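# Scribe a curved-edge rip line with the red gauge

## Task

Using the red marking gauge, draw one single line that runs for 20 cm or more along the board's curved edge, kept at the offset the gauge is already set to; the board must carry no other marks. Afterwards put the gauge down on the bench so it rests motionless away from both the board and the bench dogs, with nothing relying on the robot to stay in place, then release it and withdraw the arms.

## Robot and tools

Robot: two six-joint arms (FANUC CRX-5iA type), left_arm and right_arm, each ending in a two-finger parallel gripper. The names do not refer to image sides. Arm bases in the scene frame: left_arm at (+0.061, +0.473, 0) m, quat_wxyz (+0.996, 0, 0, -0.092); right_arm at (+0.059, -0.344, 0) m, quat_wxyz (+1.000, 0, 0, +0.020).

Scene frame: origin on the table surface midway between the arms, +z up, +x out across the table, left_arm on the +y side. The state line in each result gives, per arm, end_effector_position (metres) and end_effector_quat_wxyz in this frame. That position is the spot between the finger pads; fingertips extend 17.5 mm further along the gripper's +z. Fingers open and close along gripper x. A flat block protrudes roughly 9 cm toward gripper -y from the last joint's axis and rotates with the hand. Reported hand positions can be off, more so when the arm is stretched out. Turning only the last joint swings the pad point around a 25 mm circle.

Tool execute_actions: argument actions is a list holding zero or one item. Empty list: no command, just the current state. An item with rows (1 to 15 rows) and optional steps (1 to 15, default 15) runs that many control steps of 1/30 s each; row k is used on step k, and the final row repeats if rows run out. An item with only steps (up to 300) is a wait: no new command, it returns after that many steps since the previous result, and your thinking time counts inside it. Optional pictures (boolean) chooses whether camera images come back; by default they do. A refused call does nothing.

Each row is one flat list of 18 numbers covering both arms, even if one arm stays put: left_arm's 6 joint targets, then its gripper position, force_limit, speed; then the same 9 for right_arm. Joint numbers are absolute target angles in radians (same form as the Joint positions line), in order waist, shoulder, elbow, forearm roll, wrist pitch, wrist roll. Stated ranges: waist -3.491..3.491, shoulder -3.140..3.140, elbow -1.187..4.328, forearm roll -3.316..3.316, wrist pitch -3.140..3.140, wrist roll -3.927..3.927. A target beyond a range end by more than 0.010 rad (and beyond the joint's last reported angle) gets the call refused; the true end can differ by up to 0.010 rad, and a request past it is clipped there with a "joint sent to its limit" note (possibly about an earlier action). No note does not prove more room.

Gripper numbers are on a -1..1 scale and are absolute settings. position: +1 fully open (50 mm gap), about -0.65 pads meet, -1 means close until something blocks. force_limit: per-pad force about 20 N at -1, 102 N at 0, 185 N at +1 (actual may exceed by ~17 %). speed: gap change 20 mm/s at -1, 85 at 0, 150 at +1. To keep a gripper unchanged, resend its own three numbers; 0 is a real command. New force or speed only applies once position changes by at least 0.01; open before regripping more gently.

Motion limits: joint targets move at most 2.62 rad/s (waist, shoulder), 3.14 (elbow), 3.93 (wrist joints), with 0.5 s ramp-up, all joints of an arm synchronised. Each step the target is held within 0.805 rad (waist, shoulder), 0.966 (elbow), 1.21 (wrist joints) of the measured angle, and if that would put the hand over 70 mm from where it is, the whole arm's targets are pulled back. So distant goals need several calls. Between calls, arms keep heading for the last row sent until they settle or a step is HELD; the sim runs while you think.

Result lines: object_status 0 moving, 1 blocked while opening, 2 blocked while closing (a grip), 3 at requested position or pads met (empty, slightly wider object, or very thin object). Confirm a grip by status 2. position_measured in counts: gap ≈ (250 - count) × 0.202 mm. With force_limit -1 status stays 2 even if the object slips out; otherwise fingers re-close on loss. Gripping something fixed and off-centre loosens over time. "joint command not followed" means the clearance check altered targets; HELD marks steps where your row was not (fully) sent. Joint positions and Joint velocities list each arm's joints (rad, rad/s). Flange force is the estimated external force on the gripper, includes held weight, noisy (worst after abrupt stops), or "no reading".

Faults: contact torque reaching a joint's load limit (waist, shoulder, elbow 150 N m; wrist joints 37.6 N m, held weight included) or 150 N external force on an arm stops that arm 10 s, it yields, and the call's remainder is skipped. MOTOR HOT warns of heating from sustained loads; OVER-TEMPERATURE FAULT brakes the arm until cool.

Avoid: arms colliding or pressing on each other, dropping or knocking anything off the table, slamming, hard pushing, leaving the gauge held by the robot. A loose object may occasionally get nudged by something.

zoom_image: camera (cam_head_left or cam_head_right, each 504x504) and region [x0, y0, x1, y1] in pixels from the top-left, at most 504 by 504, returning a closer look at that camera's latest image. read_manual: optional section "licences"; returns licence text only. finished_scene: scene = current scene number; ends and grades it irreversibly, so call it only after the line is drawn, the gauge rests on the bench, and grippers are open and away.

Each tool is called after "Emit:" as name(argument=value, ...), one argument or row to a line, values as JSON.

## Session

Emit:
execute_actions(
  actions=[],
)

Scene clock: 0.00 s of 4800.00 s.
left_arm: end_effector_position=(+0.1490, +0.1065, +0.1432) position_measured=3 object_status=3 end_effector_quat_wxyz=(+0.052, +0.397, +0.879, +0.258) | right_arm: end_effector_position=(+0.4010, -0.6678, +0.3061) position_measured=3 object_status=3 end_effector_quat_wxyz=(-0.118, -0.345, +0.816, +0.448)
Joint positions: left_arm=[-1.124  0.166 -0.071 -0.407 -1.681  2.057] | right_arm=[-0.698  0.755  0.965 -0.485 -2.681  2.696]
Joint velocities: left_arm=[ 0.001 -0.002  0.     0.     0.    -0.001] | right_arm=[-0.001 -0.001 -0.     0.     0.    -0.001]
Flange force (N, the push that the arm receives, along the gripper's own x y z axes): no reading

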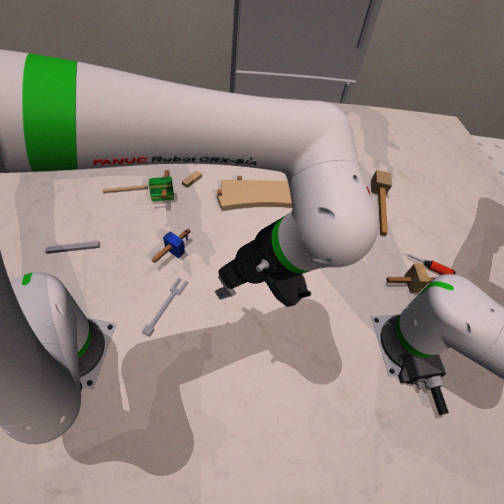

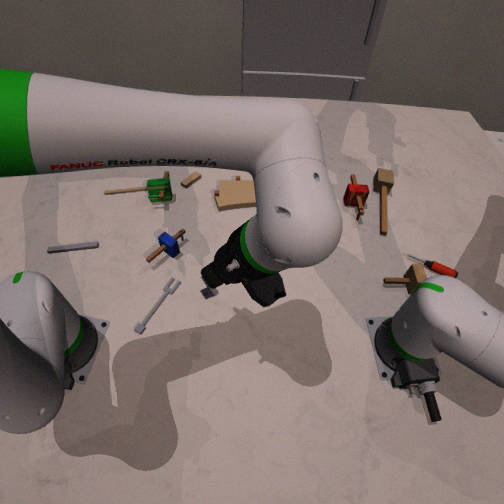

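Emit:
execute_actions(
  actions=[
    {"rows":[[0.6,0,0,0,-1.57,2,1,0,0,-0.698,0.3,0.5,0,-1.77,1,1,0,0]]},
  ],
  pictures=false,
)

Emit:
execute_actions(
  actions=[
    {"steps":70},
  ],
)

Emit:
zoom_image(
  camera="cam_head_left",
  region=[320,160,410,240],
)

Emit:
zoom_image(
  camera="cam_head_left",
  region=[205,160,335,230],
)

Scene clock: 8.70 s of 4800.00 s.
left_arm: end_effector_position=(+0.2573, +0.1086, +0.1852) position_measured=3 object_status=3 end_effector_quat_wxyz=(-0.004, +0.219, +0.964, +0.152) | right_arm: end_effector_position=(+0.4008, -0.7288, +0.3016) position_measured=3 object_status=3 end_effector_quat_wxyz=(-0.123, +0.150, +0.967, +0.165)
Joint positions: left_arm=[-0.716  0.095 -0.041 -0.232 -1.634  2.032] | right_arm=[-0.698  0.488  0.692 -0.2   -2.147  1.844]
Joint velocities: left_arm=[ 0.998 -0.131  0.056  0.316  0.087 -0.045] | right_arm=[ 0.    -0.67  -0.685  0.709  1.331 -2.906]
Flange force (N, the push that the arm receives, along the gripper's own x y z axes): left_arm=[0.0 -3.0 -0.2] | right_arm=[0.5 -0.1 -6.5]
Steps of this call (steps 1 to 90: nothing new was sent; then 5.20 s passed at rest; steps 91 to 105: all 15 steps of this action). Readings (joint positions | what the end effector reports):
91: left_arm=[-1.123 0.166 -0.071 -0.407 -1.681 2.057] | right_arm=[-0.698 0.755 0.965 -0.485 -2.680 2.696] | left_arm position_measured=3 object_status=3 | right_arm position_measured=3 object_status=3
92: left_arm=[-1.119 0.166 -0.071 -0.404 -1.681 2.057] | right_arm=[-0.698 0.753 0.962 -0.482 -2.675 2.688] | left_arm position_measured=3 object_status=3 | right_arm position_measured=3 object_status=3
94: left_arm=[-1.092 0.160 -0.069 -0.391 -1.677 2.055] | right_arm=[-0.698 0.737 0.947 -0.466 -2.644 2.648] | left_arm position_measured=3 object_status=3 | right_arm position_measured=3 object_status=3
98: left_arm=[-0.970 0.135 -0.058 -0.330 -1.660 2.046] | right_arm=[-0.698 0.668 0.876 -0.392 -2.507 2.464] | left_arm position_measured=3 object_status=3 | right_arm position_measured=3 object_status=3
105: the state above

Scene clock: 11.03 s of 4800.00 s.
left_arm: end_effector_position=(+0.5258, +0.5115, +0.2670) position_measured=3 object_status=3 end_effector_quat_wxyz=(+0.000, -0.410, +0.912, -0.000) | right_arm: end_effector_position=(+0.3857, -0.7871, +0.3341) position_measured=3 object_status=3 end_effector_quat_wxyz=(+0.000, +0.577, +0.817, -0.000)
Joint positions: left_arm=[ 0.6  -0.    0.    0.   -1.57  2.  ] | right_arm=[-0.698  0.3    0.5    0.    -1.77   1.   ]
Joint velocities: left_arm=[-0.    -0.001 -0.001  0.     0.     0.   ] | right_arm=[ 0.001 -0.    -0.001 -0.    -0.001  0.   ]
Flange force (N, the push that the arm receives, along the gripper's own x y z axes): left_arm=[2.0 -0.3 1.8] | right_arm=[-3.9 -0.7 -4.1]
Steps of this call (steps 1 to 70: the robot went on to your last target). Readings (joint positions | what the end effector reports):
1: left_arm=[-0.682 0.091 -0.039 -0.222 -1.631 2.031] | right_arm=[-0.698 0.466 0.669 -0.177 -2.102 1.746] | left_arm position_measured=3 object_status=3 | right_arm position_measured=3 object_status=3
2: left_arm=[-0.649 0.087 -0.037 -0.212 -1.628 2.030] | right_arm=[-0.698 0.444 0.647 -0.153 -2.058 1.649] | left_arm position_measured=3 object_status=3 | right_arm position_measured=3 object_status=3
4: left_arm=[-0.584 0.079 -0.034 -0.194 -1.623 2.027] | right_arm=[-0.698 0.403 0.605 -0.110 -1.976 1.466] | left_arm position_measured=3 object_status=3 | right_arm position_measured=3 object_status=3
8: left_arm=[-0.457 0.067 -0.029 -0.163 -1.615 2.023] | right_arm=[-0.698 0.340 0.541 -0.043 -1.850 1.182] | left_arm position_measured=3 object_status=3 | right_arm position_measured=3 object_status=3
70: the state above

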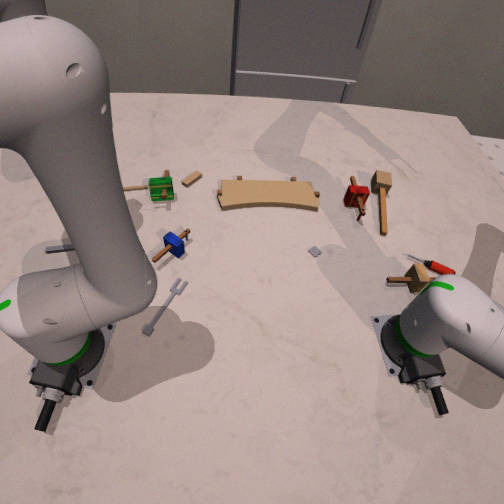

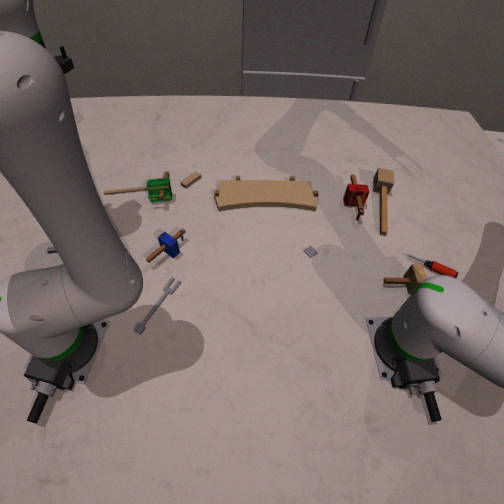

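Region (320, 160, 410, 240) of cam_head_left's 504x504 image, scaled by 5.600, with more detail than that image has.

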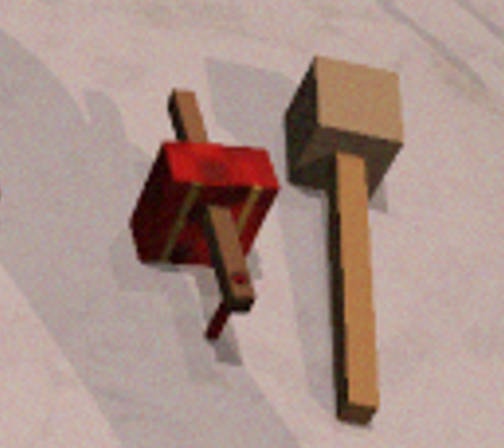

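Region (205, 160, 335, 230) of cam_head_left's 504x504 image, scaled by 3.877, with more detail than that image has; it fills the top 271 rows of this view, and the rest is white.

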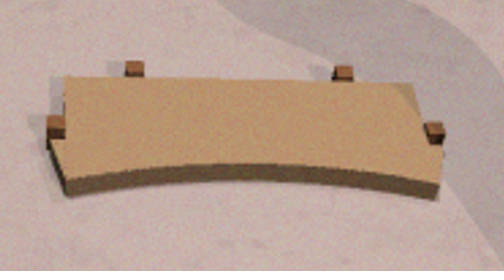

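Emit:
execute_actions(
  actions=[
    {"rows":[[0.3,0.3,0.3,-1.5708,1.687,1.5708,1,0,0,0.4415,0.0975,-0.2715,0,-1.2018,1.0893,1,0,0]]},
  ],
  pictures=false,
)

Emit:
execute_actions(
  actions=[
    {"steps":80},
  ],
)

Emit:
zoom_image(
  camera="cam_head_left",
  region=[310,140,410,240],
)

Scene clock: 36.73 s of 4800.00 s.
left_arm: end_effector_position=(+0.6380, +0.6428, +0.2582) position_measured=3 object_status=3 end_effector_quat_wxyz=(+0.193, -0.261, +0.925, +0.197) | right_arm: end_effector_position=(+0.4824, -0.6716, +0.2651) position_measured=3 object_status=3 end_effector_quat_wxyz=(+0.000, +0.442, +0.897, -0.000)
Joint positions: left_arm=[ 0.512  0.088  0.088 -0.4   -1.17   1.874] | right_arm=[-0.412  0.237  0.259  0.    -1.592  1.028]
Joint velocities: left_arm=[-0.179  0.179  0.178 -0.961  0.962 -0.255] | right_arm=[ 0.693 -0.127 -0.483 -0.     0.354  0.057]
Flange force (N, the push that the arm receives, along the gripper's own x y z axes): left_arm=[4.0 -1.4 2.6] | right_arm=[-6.2 -1.8 -0.4]
Steps of this call (steps 1 to 15: the robot went on to your last target; steps 16 to 90: nothing new was sent; then 22.20 s passed at rest; steps 91 to 105: all 15 steps of this action). Readings (joint positions | what the end effector reports):
91: left_arm=[0.600 0.000 0.000 -0.000 -1.569 2.000] | right_arm=[-0.698 0.300 0.499 0.000 -1.770 1.000] | left_arm position_measured=3 object_status=3 | right_arm position_measured=3 object_status=3
92: left_arm=[0.599 0.002 0.002 -0.007 -1.562 1.997] | right_arm=[-0.693 0.299 0.495 0.000 -1.766 1.000] | left_arm position_measured=3 object_status=3 | right_arm position_measured=3 object_status=3
94: left_arm=[0.589 0.011 0.012 -0.048 -1.522 1.983] | right_arm=[-0.667 0.292 0.469 0.000 -1.747 1.003] | left_arm position_measured=3 object_status=3 | right_arm position_measured=3 object_status=3
98: left_arm=[0.558 0.042 0.042 -0.176 -1.393 1.939] | right_arm=[-0.573 0.270 0.384 0.000 -1.685 1.013] | left_arm position_measured=3 object_status=3 | right_arm position_measured=3 object_status=3
105: the state above

Scene clock: 39.40 s of 4800.00 s.
left_arm: end_effector_position=(+0.6086, +0.2089, +0.4218) position_measured=3 object_status=3 end_effector_quat_wxyz=(+0.707, +0.707, +0.000, +0.000) | right_arm: end_effector_position=(+0.5104, -0.2799, +0.1100) position_measured=3 object_status=3 end_effector_quat_wxyz=(-0.000, +0.000, +1.000, +0.000)
Joint positions: left_arm=[ 0.3    0.3    0.3   -1.571  1.686  1.571] | right_arm=[ 0.442  0.097 -0.272 -0.    -1.202  1.089]
Joint velocities: left_arm=[-0.001  0.001  0.    -0.004  0.014 -0.001] | right_arm=[-0.     0.001 -0.    -0.     0.     0.   ]
Flange force (N, the push that the arm receives, along the gripper's own x y z axes): left_arm=[-3.8 -0.7 -0.2] | right_arm=[-3.7 -0.7 -2.3]
Steps of this call (steps 1 to 80: the robot went on to your last target). Readings (joint positions | what the end effector reports):
1: left_arm=[0.506 0.094 0.094 -0.433 -1.137 1.866] | right_arm=[-0.388 0.232 0.242 0.000 -1.580 1.029] | left_arm position_measured=3 object_status=3 | right_arm position_measured=3 object_status=3
2: left_arm=[0.500 0.100 0.100 -0.465 -1.104 1.857] | right_arm=[-0.365 0.228 0.227 0.000 -1.569 1.031] | left_arm position_measured=3 object_status=3 | right_arm position_measured=3 object_status=3
4: left_arm=[0.489 0.111 0.111 -0.529 -1.036 1.841] | right_arm=[-0.317 0.220 0.196 0.000 -1.546 1.035] | left_arm position_measured=3 object_status=3 | right_arm position_measured=3 object_status=3
8: left_arm=[0.467 0.133 0.133 -0.650 -0.895 1.809] | right_arm=[-0.221 0.205 0.137 0.000 -1.503 1.042] | left_arm position_measured=3 object_status=3 | right_arm position_measured=3 object_status=3
80: the state above

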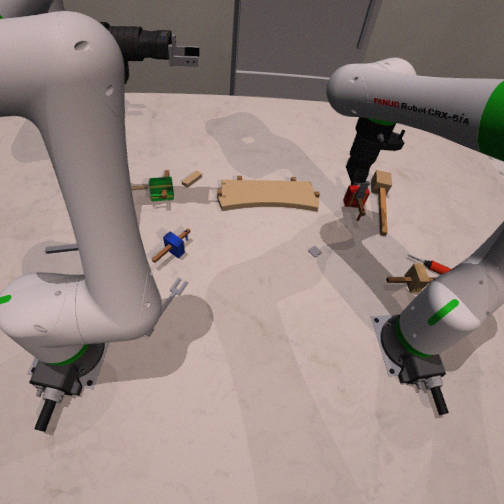

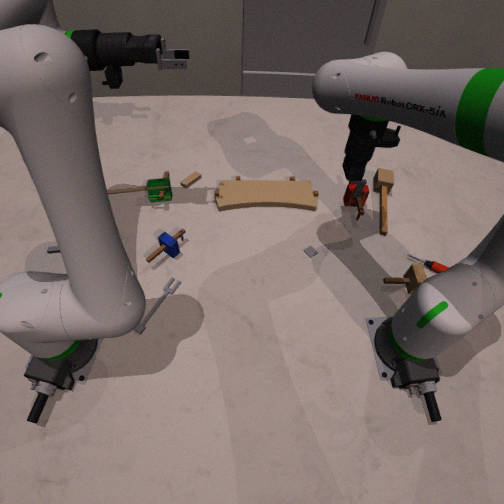

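Region (310, 140, 410, 240) of cam_head_left's 504x504 image, scaled by 5.040, with more detail than that image has.

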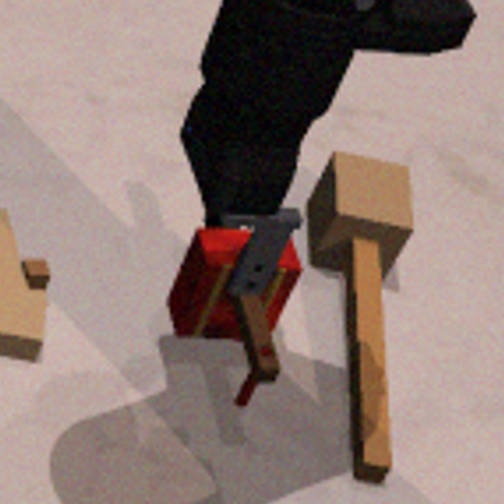

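Emit:
execute_actions(
  actions=[
    {"rows":[[0.3,0.3,0.3,-1.5708,1.687,1.5708,1,0,0,0.3524,0.2158,-0.1842,0,-1.1708,1.1076,1,0,0]]},
  ],
)

Emit:
zoom_image(
  camera="cam_head_left",
  region=[310,140,410,240],
)

Scene clock: 51.07 s of 4800.00 s.
left_arm: end_effector_position=(+0.6083, +0.2089, +0.4217) position_measured=3 object_status=3 end_effector_quat_wxyz=(+0.707, +0.707, -0.000, -0.000) | right_arm: end_effector_position=(+0.5544, -0.3039, +0.0901) position_measured=3 object_status=3 end_effector_quat_wxyz=(+0.000, +0.035, +0.999, -0.000)
Joint positions: left_arm=[ 0.3    0.3    0.3   -1.571  1.687  1.571] | right_arm=[ 0.353  0.216 -0.184  0.    -1.171  1.108]
Joint velocities: left_arm=[-0.002  0.    -0.001 -0.     0.     0.   ] | right_arm=[-0.002  0.003  0.002 -0.     0.002  0.   ]
Flange force (N, the push that the arm receives, along the gripper's own x y z axes): left_arm=[-4.1 0.0 1.2] | right_arm=[-2.4 -1.1 -4.0]
Steps of this call (steps 1 to 30: the robot went on to your last target; steps 31 to 90: nothing new was sent; then 8.17 s passed at rest; steps 91 to 105: all 15 steps of this action). Readings (joint positions | what the end effector reports):
91: left_arm=[0.300 0.300 0.300 -1.571 1.687 1.571] | right_arm=[0.441 0.098 -0.271 -0.000 -1.202 1.089] | left_arm position_measured=3 object_status=3 | right_arm position_measured=3 object_status=3
92: left_arm=[0.300 0.300 0.300 -1.571 1.687 1.571] | right_arm=[0.438 0.102 -0.268 -0.000 -1.200 1.090] | left_arm position_measured=3 object_status=3 | right_arm position_measured=3 object_status=3
94: left_arm=[0.300 0.300 0.300 -1.571 1.687 1.571] | right_arm=[0.418 0.129 -0.248 0.000 -1.193 1.094] | left_arm position_measured=3 object_status=3 | right_arm position_measured=3 object_status=3
98: left_arm=[0.300 0.300 0.300 -1.571 1.687 1.571] | right_arm=[0.362 0.203 -0.194 0.000 -1.174 1.106] | left_arm position_measured=3 object_status=3 | right_arm position_measured=3 object_status=3
105: the state above

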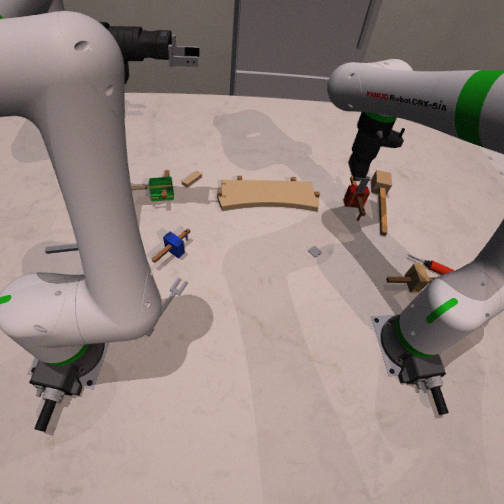

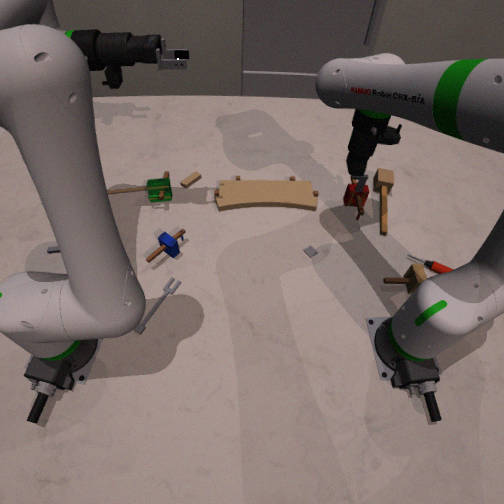

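Region (310, 140, 410, 240) of cam_head_left's 504x504 image, scaled by 5.040, with more detail than that image has.

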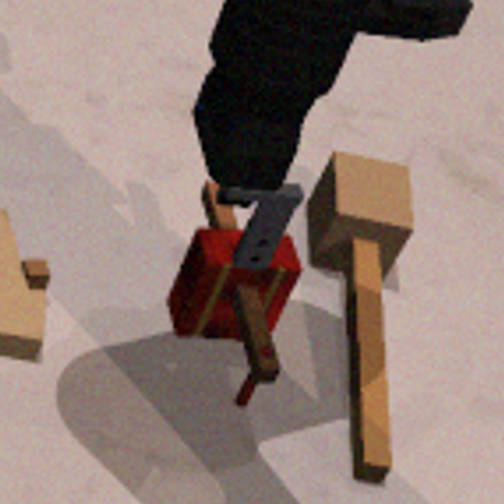

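Emit:
execute_actions(
  actions=[
    {"rows":[[0.3,0.3,0.3,-1.5708,1.687,1.5708,1,0,0,0.344,0.2078,-0.1946,0,-1.1684,1.14,1,0,0]],"steps":8},
  ],
  pictures=false,
)

Emit:
execute_actions(
  actions=[
    {"rows":[[0.3,0.3,0.3,-1.5708,1.687,1.5708,1,0,0,0.344,0.2388,-0.2329,0,-1.0991,1.14,1,0,0]]},
  ],
)

Emit:
zoom_image(
  camera="cam_head_left",
  region=[320,160,400,240],
)

Scene clock: 62.33 s of 4800.00 s.
left_arm: end_effector_position=(+0.6083, +0.2089, +0.4217) position_measured=3 object_status=3 end_effector_quat_wxyz=(+0.707, +0.707, -0.000, -0.000) | right_arm: end_effector_position=(+0.5523, -0.3093, +0.0898) position_measured=3 object_status=3 end_effector_quat_wxyz=(-0.000, +0.024, +1.000, +0.000)
Joint positions: left_arm=[ 0.3    0.3    0.3   -1.571  1.687  1.571] | right_arm=[ 0.344  0.208 -0.194 -0.    -1.168  1.139]
Joint velocities: left_arm=[-0.001  0.     0.    -0.    -0.     0.   ] | right_arm=[-0.003 -0.004 -0.005  0.     0.001  0.015]
Flange force (N, the push that the arm receives, along the gripper's own x y z axes): left_arm=[-3.2 -0.3 1.5] | right_arm=[0.4 1.6 -0.9]
Steps of this call (steps 1 to 15: the robot went on to your last target; steps 16 to 90: nothing new was sent; then 8.00 s passed at rest; steps 91 to 98: all 8 steps of this action). Readings (joint positions | what the end effector reports):
91: left_arm=[0.300 0.300 0.300 -1.571 1.687 1.571] | right_arm=[0.352 0.216 -0.184 -0.000 -1.171 1.109] | left_arm position_measured=3 object_status=3 | right_arm position_measured=3 object_status=3
92: left_arm=[0.300 0.300 0.300 -1.571 1.687 1.571] | right_arm=[0.351 0.214 -0.186 -0.000 -1.170 1.115] | left_arm position_measured=3 object_status=3 | right_arm position_measured=3 object_status=3
94: left_arm=[0.300 0.300 0.300 -1.571 1.687 1.571] | right_arm=[0.346 0.210 -0.192 -0.000 -1.169 1.131] | left_arm position_measured=3 object_status=3 | right_arm position_measured=3 object_status=3
98: the state above

Scene clock: 72.53 s of 4800.00 s.
left_arm: end_effector_position=(+0.6083, +0.2089, +0.4217) position_measured=3 object_status=3 end_effector_quat_wxyz=(+0.707, +0.707, -0.000, -0.000) | right_arm: end_effector_position=(+0.5525, -0.3094, +0.0694) position_measured=3 object_status=3 end_effector_quat_wxyz=(+0.000, +0.023, +1.000, +0.000)
Joint positions: left_arm=[ 0.3    0.3    0.3   -1.571  1.687  1.571] | right_arm=[ 0.344  0.229 -0.221  0.    -1.12   1.14 ]
Joint velocities: left_arm=[-0.001  0.002  0.    -0.001  0.     0.001] | right_arm=[-0.     0.     0.    -0.001 -0.    -0.001]
Flange force (N, the push that the arm receives, along the gripper's own x y z axes): left_arm=[-2.7 -1.1 1.3] | right_arm=[-4.3 1.3 -50.5]
FORCE FAULT: contact force on the right arm reached its limit, and that arm stopped for 10 seconds. The contact can be on any part of that arm, not only on its tool. That arm's remaining commands of this call were not run. That arm holds still and accepts commands again. Move the arm away from the contact; if what it grips holds it there, let go first. Pushing or pulling that hard again can fault the arm again.
The stop of the right arm began at step 6 of this call (marked STOPPED below). From that step on that arm followed nothing that you had sent. 10 of its steps, steps kept back included, did not run and will not run. Nothing is kept back now, and the robot has no last target.
Steps of this call (steps 1 to 15: all 15 steps of this action; steps 16 to 306: the stop continued). Readings (joint positions | what the end effector reports):
1: left_arm=[0.300 0.300 0.300 -1.571 1.687 1.571] | right_arm=[0.344 0.208 -0.195 -0.000 -1.167 1.139] | left_arm position_measured=3 object_status=3 | right_arm position_measured=3 object_status=3
2: left_arm=[0.300 0.300 0.300 -1.571 1.687 1.571] | right_arm=[0.344 0.211 -0.199 -0.000 -1.160 1.140] | left_arm position_measured=3 object_status=3 | right_arm position_measured=3 object_status=3
4: left_arm=[0.300 0.300 0.300 -1.571 1.687 1.571] | right_arm=[0.344 0.226 -0.217 -0.000 -1.128 1.140] | left_arm position_measured=3 object_status=3 | right_arm position_measured=3 object_status=3
6: left_arm=[0.300 0.300 0.300 -1.571 1.687 1.571] | right_arm=[0.344 0.229 -0.221 0.000 -1.120 1.140] | left_arm position_measured=3 object_status=3 | right_arm position_measured=3 object_status=3 STOPPED (the right arm)
8: left_arm=[0.300 0.300 0.300 -1.571 1.687 1.571] | right_arm=[0.344 0.229 -0.221 0.000 -1.120 1.140] | left_arm position_measured=3 object_status=3 | right_arm position_measured=3 object_status=3
306: the state above

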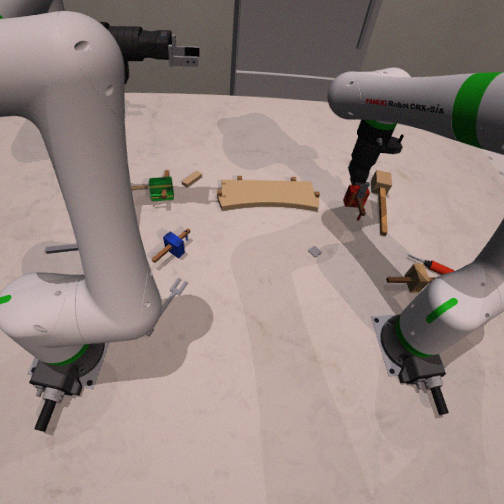

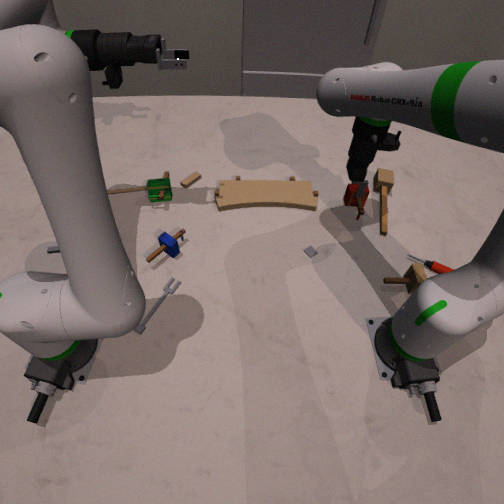

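Region (320, 160, 400, 240) of cam_head_left's 504x504 image, scaled by 6.300, with more detail than that image has.

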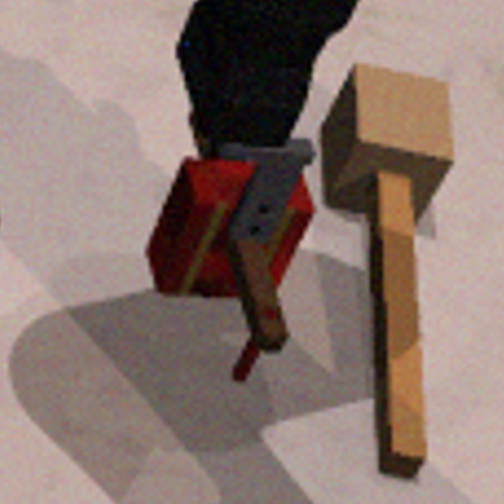

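Emit:
execute_actions(
  actions=[
    {"rows":[[0.3,0.3,0.3,-1.5708,1.687,1.5708,1,0,0,0.344,0.2078,-0.1946,0,-1.1684,1.14,1,0,0]],"steps":8},
  ],
  pictures=false,
)

Emit:
execute_actions(
  actions=[
    {"rows":[[0.3,0.3,0.3,-1.5708,1.687,1.5708,1,0,0,0.3354,0.2415,-0.1779,0,-1.1514,1.148,1,0,0]],"steps":12},
  ],
  pictures=false,
)

Emit:
execute_actions(
  actions=[
    {"rows":[[0.3,0.3,0.3,-1.5708,1.687,1.5708,1,0,0,0.3354,0.252,-0.1903,0,-1.1285,1.148,1,0,0]],"steps":12},
  ],
)

Emit:
zoom_image(
  camera="cam_head_left",
  region=[320,160,400,240],
)

Scene clock: 89.33 s of 4800.00 s.
left_arm: end_effector_position=(+0.6083, +0.2089, +0.4217) position_measured=3 object_status=3 end_effector_quat_wxyz=(+0.707, +0.707, -0.000, -0.000) | right_arm: end_effector_position=(+0.5521, -0.3094, +0.0890) position_measured=3 object_status=3 end_effector_quat_wxyz=(-0.000, +0.024, +1.000, +0.000)
Joint positions: left_arm=[ 0.3    0.3    0.3   -1.571  1.687  1.571] | right_arm=[ 0.344  0.209 -0.195 -0.    -1.167  1.14 ]
Joint velocities: left_arm=[ 0.001  0.001  0.001  0.     0.    -0.003] | right_arm=[-0.    -0.01   0.013  0.004 -0.019 -0.   ]
Flange force (N, the push that the arm receives, along the gripper's own x y z axes): left_arm=[-2.5 -0.4 0.7] | right_arm=[-3.9 -1.5 -4.9]
Steps of this call (steps 1 to 90: nothing new was sent; then 13.53 s passed at rest; steps 91 to 98: all 8 steps of this action). Readings (joint positions | what the end effector reports):
91: left_arm=[0.300 0.300 0.300 -1.571 1.687 1.571] | right_arm=[0.344 0.229 -0.220 0.000 -1.121 1.140] | left_arm position_measured=3 object_status=3 | right_arm position_measured=3 object_status=3
92: left_arm=[0.300 0.300 0.300 -1.571 1.687 1.571] | right_arm=[0.344 0.227 -0.217 -0.001 -1.128 1.140] | left_arm position_measured=3 object_status=3 | right_arm position_measured=3 object_status=3
94: left_arm=[0.300 0.300 0.300 -1.571 1.687 1.571] | right_arm=[0.344 0.215 -0.203 -0.001 -1.153 1.140] | left_arm position_measured=3 object_status=3 | right_arm position_measured=3 object_status=3
98: the state above

Scene clock: 99.50 s of 4800.00 s.
left_arm: end_effector_position=(+0.6083, +0.2089, +0.4217) position_measured=3 object_status=3 end_effector_quat_wxyz=(+0.707, +0.707, -0.000, -0.000) | right_arm: end_effector_position=(+0.5601, -0.3100, +0.0866) position_measured=3 object_status=3 end_effector_quat_wxyz=(+0.002, +0.023, +1.000, -0.001)
Joint positions: left_arm=[ 0.3    0.3    0.3   -1.571  1.687  1.571] | right_arm=[ 0.339  0.227 -0.18   0.003 -1.161  1.145]
Joint velocities: left_arm=[ 0.    -0.001 -0.     0.     0.    -0.   ] | right_arm=[-0.    -0.    -0.     0.     0.002  0.   ]
Flange force (N, the push that the arm receives, along the gripper's own x y z axes): left_arm=[-1.1 1.0 -0.4] | right_arm=[4.4 -6.0 -32.3]
FORCE FAULT: contact force on the right arm reached its limit, and that arm stopped for 10 seconds. The contact can be on any part of that arm, not only on its tool. That arm's remaining commands of this call were not run. That arm holds still and accepts commands again. Move the arm away from the contact; if what it grips holds it there, let go first. Pushing or pulling that hard again can fault the arm again.
The stop of the right arm began at step 5 of this call (marked STOPPED below). From that step on that arm followed nothing that you had sent. 8 of its steps, steps kept back included, did not run and will not run. Nothing is kept back now, and the robot has no last target.
Steps of this call (steps 1 to 12: all 12 steps of this action; steps 13 to 305: the stop continued). Readings (joint positions | what the end effector reports):
1: left_arm=[0.300 0.300 0.300 -1.571 1.687 1.571] | right_arm=[0.344 0.209 -0.195 -0.000 -1.167 1.140] | left_arm position_measured=3 object_status=3 | right_arm position_measured=3 object_status=3
2: left_arm=[0.300 0.300 0.300 -1.571 1.687 1.571] | right_arm=[0.343 0.213 -0.192 -0.000 -1.166 1.141] | left_arm position_measured=3 object_status=3 | right_arm position_measured=3 object_status=3
4: left_arm=[0.300 0.300 0.300 -1.571 1.687 1.571] | right_arm=[0.339 0.228 -0.183 0.001 -1.159 1.145] | left_arm position_measured=3 object_status=3 | right_arm position_measured=3 object_status=3
5: left_arm=[0.300 0.300 0.300 -1.571 1.687 1.571] | right_arm=[0.339 0.227 -0.181 0.003 -1.161 1.145] | left_arm position_measured=3 object_status=3 | right_arm position_measured=3 object_status=3 STOPPED (the right arm)
8: left_arm=[0.300 0.300 0.300 -1.571 1.687 1.571] | right_arm=[0.339 0.227 -0.180 0.003 -1.161 1.145] | left_arm position_measured=3 object_status=3 | right_arm position_measured=3 object_status=3
305: the state above

Scene clock: 99.53 s of 4800.00 s.
left_arm: end_effector_position=(+0.6083, +0.2089, +0.4217) position_measured=3 object_status=3 end_effector_quat_wxyz=(+0.707, +0.707, -0.000, -0.000) | right_arm: end_effector_position=(+0.5601, -0.3100, +0.0866) position_measured=3 object_status=3 end_effector_quat_wxyz=(+0.002, +0.023, +1.000, -0.001)
Joint positions: left_arm=[ 0.3    0.3    0.3   -1.571  1.687  1.571] | right_arm=[ 0.339  0.227 -0.18   0.003 -1.161  1.145]
Joint velocities: left_arm=[ 0.001 -0.001 -0.     0.     0.    -0.   ] | right_arm=[-0.     0.     0.     0.001 -0.    -0.001]
Flange force (N, the push that the arm receives, along the gripper's own x y z axes): left_arm=[-3.1 -1.9 -0.8] | right_arm=[5.2 -4.3 -31.8]
A stop began in an earlier call of the same reply, so what this call sent did not run. Send another action.
Steps of this call (step 1: nothing new was sent). Readings (joint positions | what the end effector reports):
1: the state above

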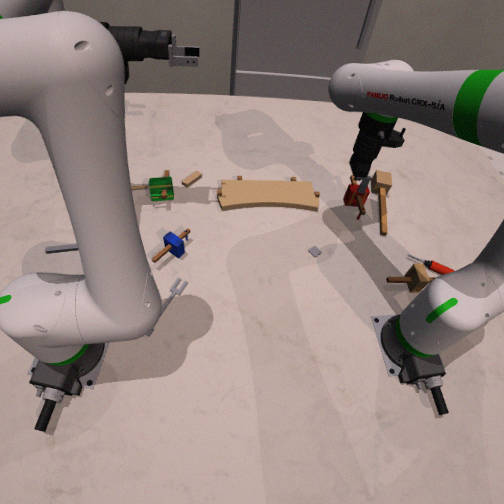

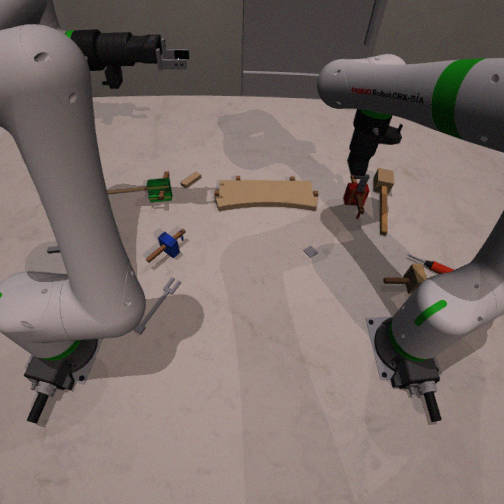

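Region (320, 160, 400, 240) of cam_head_left's 504x504 image, scaled by 6.300, with more detail than that image has.

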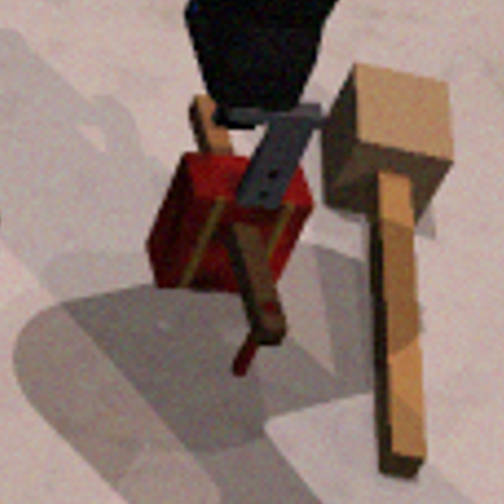

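Emit:
execute_actions(
  actions=[
    {"rows":[[0.3,0.3,0.3,-1.5708,1.687,1.5708,1,0,0,0.339,0.213,-0.162,0,-1.1958,1.145,1,0,0]],"steps":10},
  ],
  pictures=false,
)

Emit:
execute_actions(
  actions=[
    {"rows":[[0.3,0.3,0.3,-1.5708,1.687,1.5708,1,0,0,0.35,0.1918,-0.1881,0,-1.1909,1.135,1,0,0]],"steps":10},
  ],
  pictures=false,
)

Emit:
execute_actions(
  actions=[
    {"rows":[[0.3,0.3,0.3,-1.5708,1.687,1.5708,1,0,0,0.35,0.2176,-0.2228,0,-1.1304,1.135,1,0,0]],"steps":12},
  ],
  pictures=false,
)

Emit:
execute_actions(
  actions=[
    {"rows":[[0.3,0.3,0.3,-1.5708,1.687,1.5708,1,0,0,0.35,0.2176,-0.2228,0,-1.1304,1.135,-1,0,-0.5]]},
  ],
)

Emit:
zoom_image(
  camera="cam_head_left",
  region=[320,160,400,240],
)

Scene clock: 119.57 s of 4800.00 s.
left_arm: end_effector_position=(+0.6083, +0.2089, +0.4217) position_measured=3 object_status=3 end_effector_quat_wxyz=(+0.707, +0.707, -0.000, -0.000) | right_arm: end_effector_position=(+0.5586, -0.3096, +0.1001) position_measured=3 object_status=3 end_effector_quat_wxyz=(-0.000, +0.024, +1.000, -0.000)
Joint positions: left_arm=[ 0.3    0.3    0.3   -1.571  1.687  1.571] | right_arm=[ 0.339  0.213 -0.162  0.    -1.195  1.145]
Joint velocities: left_arm=[-0.001  0.002  0.    -0.    -0.    -0.001] | right_arm=[ 0.001 -0.002  0.003 -0.    -0.006  0.001]
Flange force (N, the push that the arm receives, along the gripper's own x y z axes): left_arm=[-1.4 0.5 1.3] | right_arm=[2.2 -1.9 -0.9]
Steps of this call (steps 1 to 90: nothing new was sent; then 16.70 s passed at rest; steps 91 to 100: all 10 steps of this action). Readings (joint positions | what the end effector reports):
91: left_arm=[0.300 0.300 0.300 -1.571 1.687 1.571] | right_arm=[0.339 0.226 -0.180 0.003 -1.162 1.145] | left_arm position_measured=3 object_status=3 | right_arm position_measured=3 object_status=3
92: left_arm=[0.300 0.300 0.300 -1.571 1.687 1.571] | right_arm=[0.339 0.224 -0.177 0.003 -1.168 1.145] | left_arm position_measured=3 object_status=3 | right_arm position_measured=3 object_status=3
94: left_arm=[0.300 0.300 0.300 -1.571 1.687 1.571] | right_arm=[0.339 0.217 -0.167 0.001 -1.186 1.145] | left_arm position_measured=3 object_status=3 | right_arm position_measured=3 object_status=3
98: left_arm=[0.300 0.300 0.300 -1.571 1.687 1.571] | right_arm=[0.339 0.213 -0.163 0.000 -1.195 1.145] | left_arm position_measured=3 object_status=3 | right_arm position_measured=3 object_status=3
100: the state above

Scene clock: 119.90 s of 4800.00 s.
left_arm: end_effector_position=(+0.6083, +0.2089, +0.4217) position_measured=3 object_status=3 end_effector_quat_wxyz=(+0.707, +0.707, -0.000, -0.000) | right_arm: end_effector_position=(+0.5494, -0.3076, +0.1000) position_measured=3 object_status=3 end_effector_quat_wxyz=(-0.000, +0.023, +1.000, +0.000)
Joint positions: left_arm=[ 0.3    0.3    0.3   -1.571  1.687  1.571] | right_arm=[ 0.35   0.192 -0.188 -0.    -1.191  1.135]
Joint velocities: left_arm=[ 0.     0.    -0.     0.001  0.     0.001] | right_arm=[ 0.002 -0.004 -0.004  0.     0.    -0.001]
Flange force (N, the push that the arm receives, along the gripper's own x y z axes): left_arm=[-3.9 -0.5 1.0] | right_arm=[-4.1 -2.7 -1.6]
Steps of this call (steps 1 to 10: all 10 steps of this action). Readings (joint positions | what the end effector reports):
1: left_arm=[0.300 0.300 0.300 -1.571 1.687 1.571] | right_arm=[0.339 0.213 -0.163 0.000 -1.195 1.145] | left_arm position_measured=3 object_status=3 | right_arm position_measured=3 object_status=3
2: left_arm=[0.300 0.300 0.300 -1.571 1.687 1.571] | right_arm=[0.341 0.208 -0.168 0.000 -1.195 1.143] | left_arm position_measured=3 object_status=3 | right_arm position_measured=3 object_status=3
4: left_arm=[0.300 0.300 0.300 -1.571 1.687 1.571] | right_arm=[0.347 0.197 -0.181 -0.000 -1.193 1.138] | left_arm position_measured=3 object_status=3 | right_arm position_measured=3 object_status=3
8: left_arm=[0.300 0.300 0.300 -1.571 1.687 1.571] | right_arm=[0.350 0.192 -0.187 -0.000 -1.191 1.135] | left_arm position_measured=3 object_status=3 | right_arm position_measured=3 object_status=3
10: the state above

Scene clock: 120.30 s of 4800.00 s.
left_arm: end_effector_position=(+0.6083, +0.2089, +0.4217) position_measured=3 object_status=3 end_effector_quat_wxyz=(+0.707, +0.707, -0.000, -0.000) | right_arm: end_effector_position=(+0.5493, -0.3076, +0.0741) position_measured=3 object_status=3 end_effector_quat_wxyz=(+0.000, +0.023, +1.000, +0.000)
Joint positions: left_arm=[ 0.3    0.3    0.3   -1.571  1.687  1.571] | right_arm=[ 0.35   0.217 -0.223 -0.    -1.131  1.135]
Joint velocities: left_arm=[ 0.001 -0.001  0.001 -0.001 -0.     0.001] | right_arm=[-0.     0.002 -0.002 -0.     0.003 -0.001]
Flange force (N, the push that the arm receives, along the gripper's own x y z axes): left_arm=[-5.2 -1.1 0.7] | right_arm=[-3.4 -0.5 -4.0]
Steps of this call (steps 1 to 12: all 12 steps of this action). Readings (joint positions | what the end effector reports):
1: left_arm=[0.300 0.300 0.300 -1.571 1.687 1.571] | right_arm=[0.350 0.192 -0.188 -0.000 -1.190 1.135] | left_arm position_measured=3 object_status=3 | right_arm position_measured=3 object_status=3
2: left_arm=[0.300 0.300 0.300 -1.571 1.687 1.571] | right_arm=[0.350 0.195 -0.192 -0.000 -1.183 1.135] | left_arm position_measured=3 object_status=3 | right_arm position_measured=3 object_status=3
4: left_arm=[0.300 0.300 0.300 -1.571 1.687 1.571] | right_arm=[0.350 0.208 -0.210 -0.000 -1.153 1.135] | left_arm position_measured=3 object_status=3 | right_arm position_measured=3 object_status=3
8: left_arm=[0.300 0.300 0.300 -1.571 1.687 1.571] | right_arm=[0.350 0.217 -0.222 -0.000 -1.132 1.135] | left_arm position_measured=3 object_status=3 | right_arm position_measured=3 object_status=3
12: the state above

Scene clock: 120.80 s of 4800.00 s.
left_arm: end_effector_position=(+0.6083, +0.2089, +0.4217) position_measured=3 object_status=3 end_effector_quat_wxyz=(+0.707, +0.707, -0.000, -0.000) | right_arm: end_effector_position=(+0.5493, -0.3076, +0.0740) position_measured=88 object_status=0 end_effector_quat_wxyz=(-0.000, +0.023, +1.000, +0.000)
Joint positions: left_arm=[ 0.3    0.3    0.3   -1.571  1.687  1.571] | right_arm=[ 0.35   0.218 -0.223 -0.    -1.13   1.135]
Joint velocities: left_arm=[0.002 0.002 0.    0.    0.    0.001] | right_arm=[ 0.     0.     0.     0.    -0.001 -0.   ]
Flange force (N, the push that the arm receives, along the gripper's own x y z axes): left_arm=[-4.7 -0.9 -0.2] | right_arm=[-1.4 -1.7 -1.7]
Steps of this call (steps 1 to 15: all 15 steps of this action). Readings (joint positions | what the end effector reports):
1: left_arm=[0.300 0.300 0.300 -1.571 1.687 1.571] | right_arm=[0.350 0.218 -0.223 -0.000 -1.131 1.135] | left_arm position_measured=3 object_status=3 | right_arm position_measured=10 object_status=0
2: left_arm=[0.300 0.300 0.300 -1.571 1.687 1.571] | right_arm=[0.350 0.218 -0.223 -0.000 -1.130 1.135] | left_arm position_measured=3 object_status=3 | right_arm position_measured=18 object_status=0
4: left_arm=[0.300 0.300 0.300 -1.571 1.687 1.571] | right_arm=[0.350 0.218 -0.223 -0.000 -1.130 1.135] | left_arm position_measured=3 object_status=3 | right_arm position_measured=36 object_status=0
8: left_arm=[0.300 0.300 0.300 -1.571 1.687 1.571] | right_arm=[0.350 0.218 -0.223 -0.000 -1.130 1.135] | left_arm position_measured=3 object_status=3 | right_arm position_measured=70 object_status=0
15: the state above

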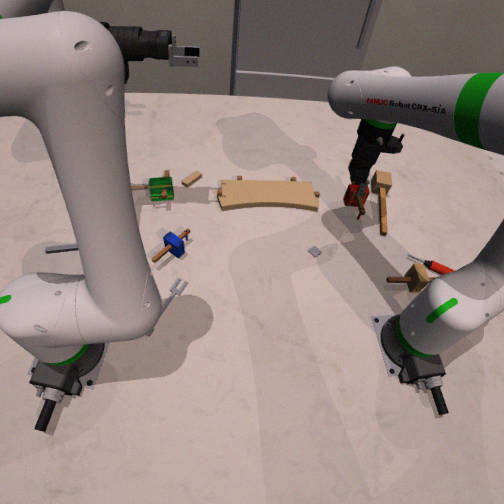

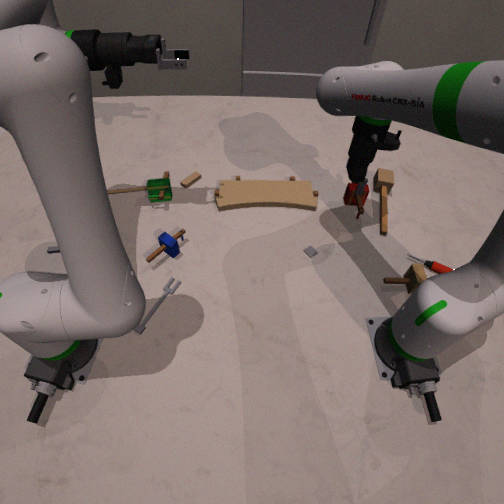

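Region (320, 160, 400, 240) of cam_head_left's 504x504 image, scaled by 6.300, with more detail than that image has.

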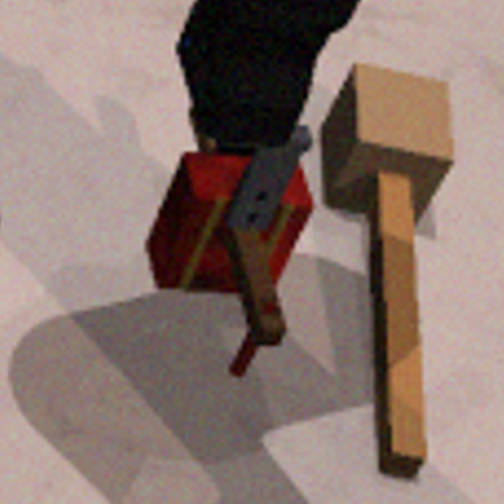

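Emit:
execute_actions(
  actions=[
    {"rows":[[0.3,0.3,0.3,-1.5708,1.687,1.5708,1,0,0,0.35,0.15,-0.1,0,-1.32,1.135,-1,0,-0.5]]},
  ],
  pictures=false,
)

Emit:
execute_actions(
  actions=[
    {"rows":[[0.3,0.3,0.3,-1.5708,1.687,1.5708,1,0,0,0.076,0.3,0.3,-1.5708,-1.455,1.5708,-1,0,-0.5]]},
  ],
  pictures=false,
)

Emit:
execute_actions(
  actions=[
    {"steps":45},
  ],
)

Emit:
zoom_image(
  camera="cam_head_left",
  region=[160,0,300,110],
)

Emit:
zoom_image(
  camera="cam_head_right",
  region=[150,0,290,110],
)

Scene clock: 133.33 s of 4800.00 s.
left_arm: end_effector_position=(+0.6083, +0.2089, +0.4217) position_measured=3 object_status=3 end_effector_quat_wxyz=(+0.707, +0.707, -0.000, -0.000) | right_arm: end_effector_position=(+0.5499, -0.3074, +0.1559) position_measured=88 object_status=2 end_effector_quat_wxyz=(+0.000, +0.023, +1.000, +0.000)
Joint positions: left_arm=[ 0.3    0.3    0.3   -1.571  1.687  1.571] | right_arm=[ 0.35   0.15  -0.1    0.    -1.32   1.135]
Joint velocities: left_arm=[-0.002  0.001  0.001  0.     0.    -0.   ] | right_arm=[-0.    -0.003  0.004  0.    -0.002 -0.   ]
Flange force (N, the push that the arm receives, along the gripper's own x y z axes): left_arm=[-1.9 0.0 1.3] | right_arm=[0.3 -2.0 0.6]
Steps of this call (steps 1 to 15: the robot went on to your last target; steps 16 to 90: nothing new was sent; then 9.03 s passed at rest; steps 91 to 105: all 15 steps of this action). Readings (joint positions | what the end effector reports):
91: left_arm=[0.300 0.300 0.300 -1.571 1.687 1.571] | right_arm=[0.350 0.217 -0.222 0.000 -1.131 1.135] | left_arm position_measured=3 object_status=3 | right_arm position_measured=88 object_status=2
92: left_arm=[0.300 0.300 0.300 -1.571 1.687 1.571] | right_arm=[0.350 0.215 -0.218 0.000 -1.138 1.135] | left_arm position_measured=3 object_status=3 | right_arm position_measured=88 object_status=2
94: left_arm=[0.300 0.300 0.300 -1.571 1.687 1.571] | right_arm=[0.350 0.201 -0.192 0.000 -1.178 1.135] | left_arm position_measured=3 object_status=3 | right_arm position_measured=88 object_status=2
98: left_arm=[0.300 0.300 0.300 -1.571 1.687 1.571] | right_arm=[0.350 0.160 -0.118 0.000 -1.292 1.135] | left_arm position_measured=3 object_status=3 | right_arm position_measured=88 object_status=2
105: the state above

Scene clock: 133.83 s of 4800.00 s.
left_arm: end_effector_position=(+0.6083, +0.2089, +0.4217) position_measured=3 object_status=3 end_effector_quat_wxyz=(+0.707, +0.707, -0.000, -0.000) | right_arm: end_effector_position=(+0.5417, -0.1718, +0.1576) position_measured=88 object_status=2 end_effector_quat_wxyz=(-0.051, +0.039, +0.966, +0.251)
Joint positions: left_arm=[ 0.3    0.3    0.3   -1.571  1.687  1.571] | right_arm=[ 0.247  0.208  0.051 -0.525 -1.371  1.299]
Joint velocities: left_arm=[ 0.001 -0.001  0.001 -0.001  0.     0.001] | right_arm=[-0.198  0.107  0.289 -1.202 -0.097  0.313]
Flange force (N, the push that the arm receives, along the gripper's own x y z axes): left_arm=[-4.1 -1.7 1.7] | right_arm=[-3.6 -2.9 -0.1]
Steps of this call (steps 1 to 15: all 15 steps of this action). Readings (joint positions | what the end effector reports):
1: left_arm=[0.300 0.300 0.300 -1.571 1.687 1.571] | right_arm=[0.350 0.150 -0.100 -0.000 -1.320 1.135] | left_arm position_measured=3 object_status=3 | right_arm position_measured=88 object_status=2
2: left_arm=[0.300 0.300 0.300 -1.571 1.687 1.571] | right_arm=[0.349 0.151 -0.097 -0.008 -1.321 1.137] | left_arm position_measured=3 object_status=3 | right_arm position_measured=88 object_status=2
4: left_arm=[0.300 0.300 0.300 -1.571 1.687 1.571] | right_arm=[0.340 0.157 -0.084 -0.048 -1.326 1.152] | left_arm position_measured=3 object_status=3 | right_arm position_measured=88 object_status=2
8: left_arm=[0.300 0.300 0.300 -1.571 1.687 1.571] | right_arm=[0.302 0.178 -0.029 -0.221 -1.344 1.212] | left_arm position_measured=3 object_status=3 | right_arm position_measured=88 object_status=2
15: the state above

Scene clock: 135.33 s of 4800.00 s.
left_arm: end_effector_position=(+0.6083, +0.2089, +0.4217) position_measured=3 object_status=3 end_effector_quat_wxyz=(+0.707, +0.707, -0.000, -0.000) | right_arm: end_effector_position=(+0.6069, +0.0479, +0.4217) position_measured=88 object_status=2 end_effector_quat_wxyz=(+0.000, +0.000, +0.707, +0.707)
Joint positions: left_arm=[ 0.3    0.3    0.3   -1.571  1.687  1.571] | right_arm=[ 0.076  0.3    0.3   -1.571 -1.455  1.571]
Joint velocities: left_arm=[ 0.     0.001 -0.001 -0.     0.    -0.001] | right_arm=[ 0.    -0.     0.    -0.    -0.002  0.002]
Flange force (N, the push that the arm receives, along the gripper's own x y z axes): left_arm=[-2.6 -0.8 0.1] | right_arm=[-2.2 1.0 -0.3]
Steps of this call (steps 1 to 45: the robot went on to your last target). Readings (joint positions | what the end effector reports):
1: left_arm=[0.300 0.300 0.300 -1.571 1.687 1.571] | right_arm=[0.241 0.211 0.060 -0.566 -1.374 1.309] | left_arm position_measured=3 object_status=3 | right_arm position_measured=88 object_status=2
2: left_arm=[0.300 0.300 0.300 -1.571 1.687 1.571] | right_arm=[0.234 0.215 0.070 -0.606 -1.377 1.320] | left_arm position_measured=3 object_status=3 | right_arm position_measured=88 object_status=2
4: left_arm=[0.300 0.300 0.300 -1.571 1.687 1.571] | right_arm=[0.221 0.222 0.089 -0.686 -1.384 1.341] | left_arm position_measured=3 object_status=3 | right_arm position_measured=88 object_status=2
8: left_arm=[0.300 0.300 0.300 -1.571 1.687 1.571] | right_arm=[0.195 0.236 0.126 -0.841 -1.396 1.381] | left_arm position_measured=3 object_status=3 | right_arm position_measured=88 object_status=2
45: the state above
All arms were judged still, so your last target was given up. Only a new action makes them travel on or press farther. Fingers that are still opening or closing keep moving.

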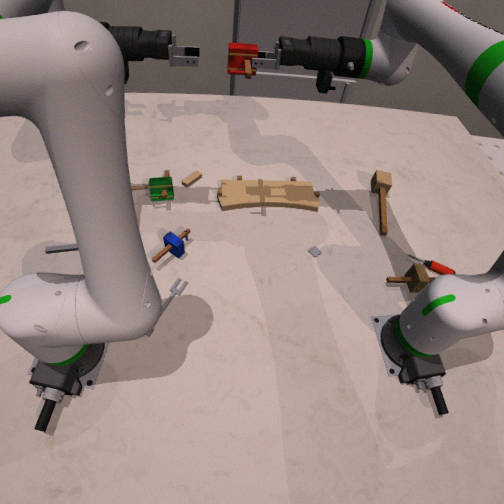

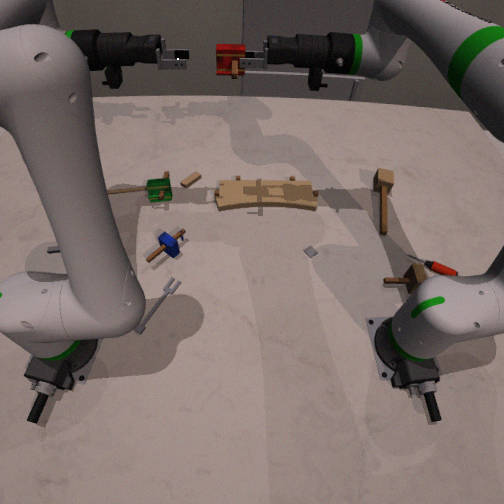

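Region (160, 0, 300, 110) of cam_head_left's 504x504 image, scaled by 3.600, with more detail than that image has; it fills the top 396 rows of this view, and the rest is white.

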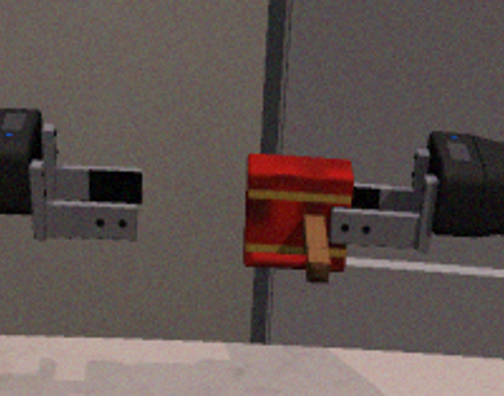

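Region (150, 0, 290, 110) of cam_head_right's 504x504 image, scaled by 3.600, with more detail than that image has; it fills the top 396 rows of this view, and the rest is white.

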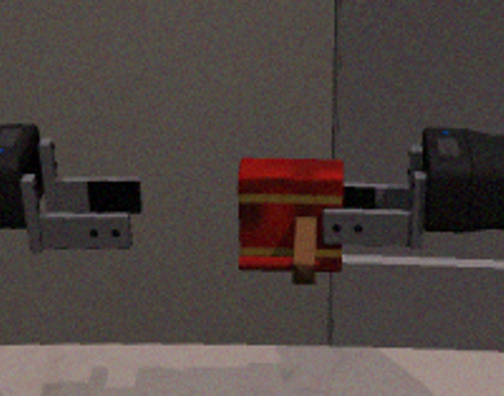

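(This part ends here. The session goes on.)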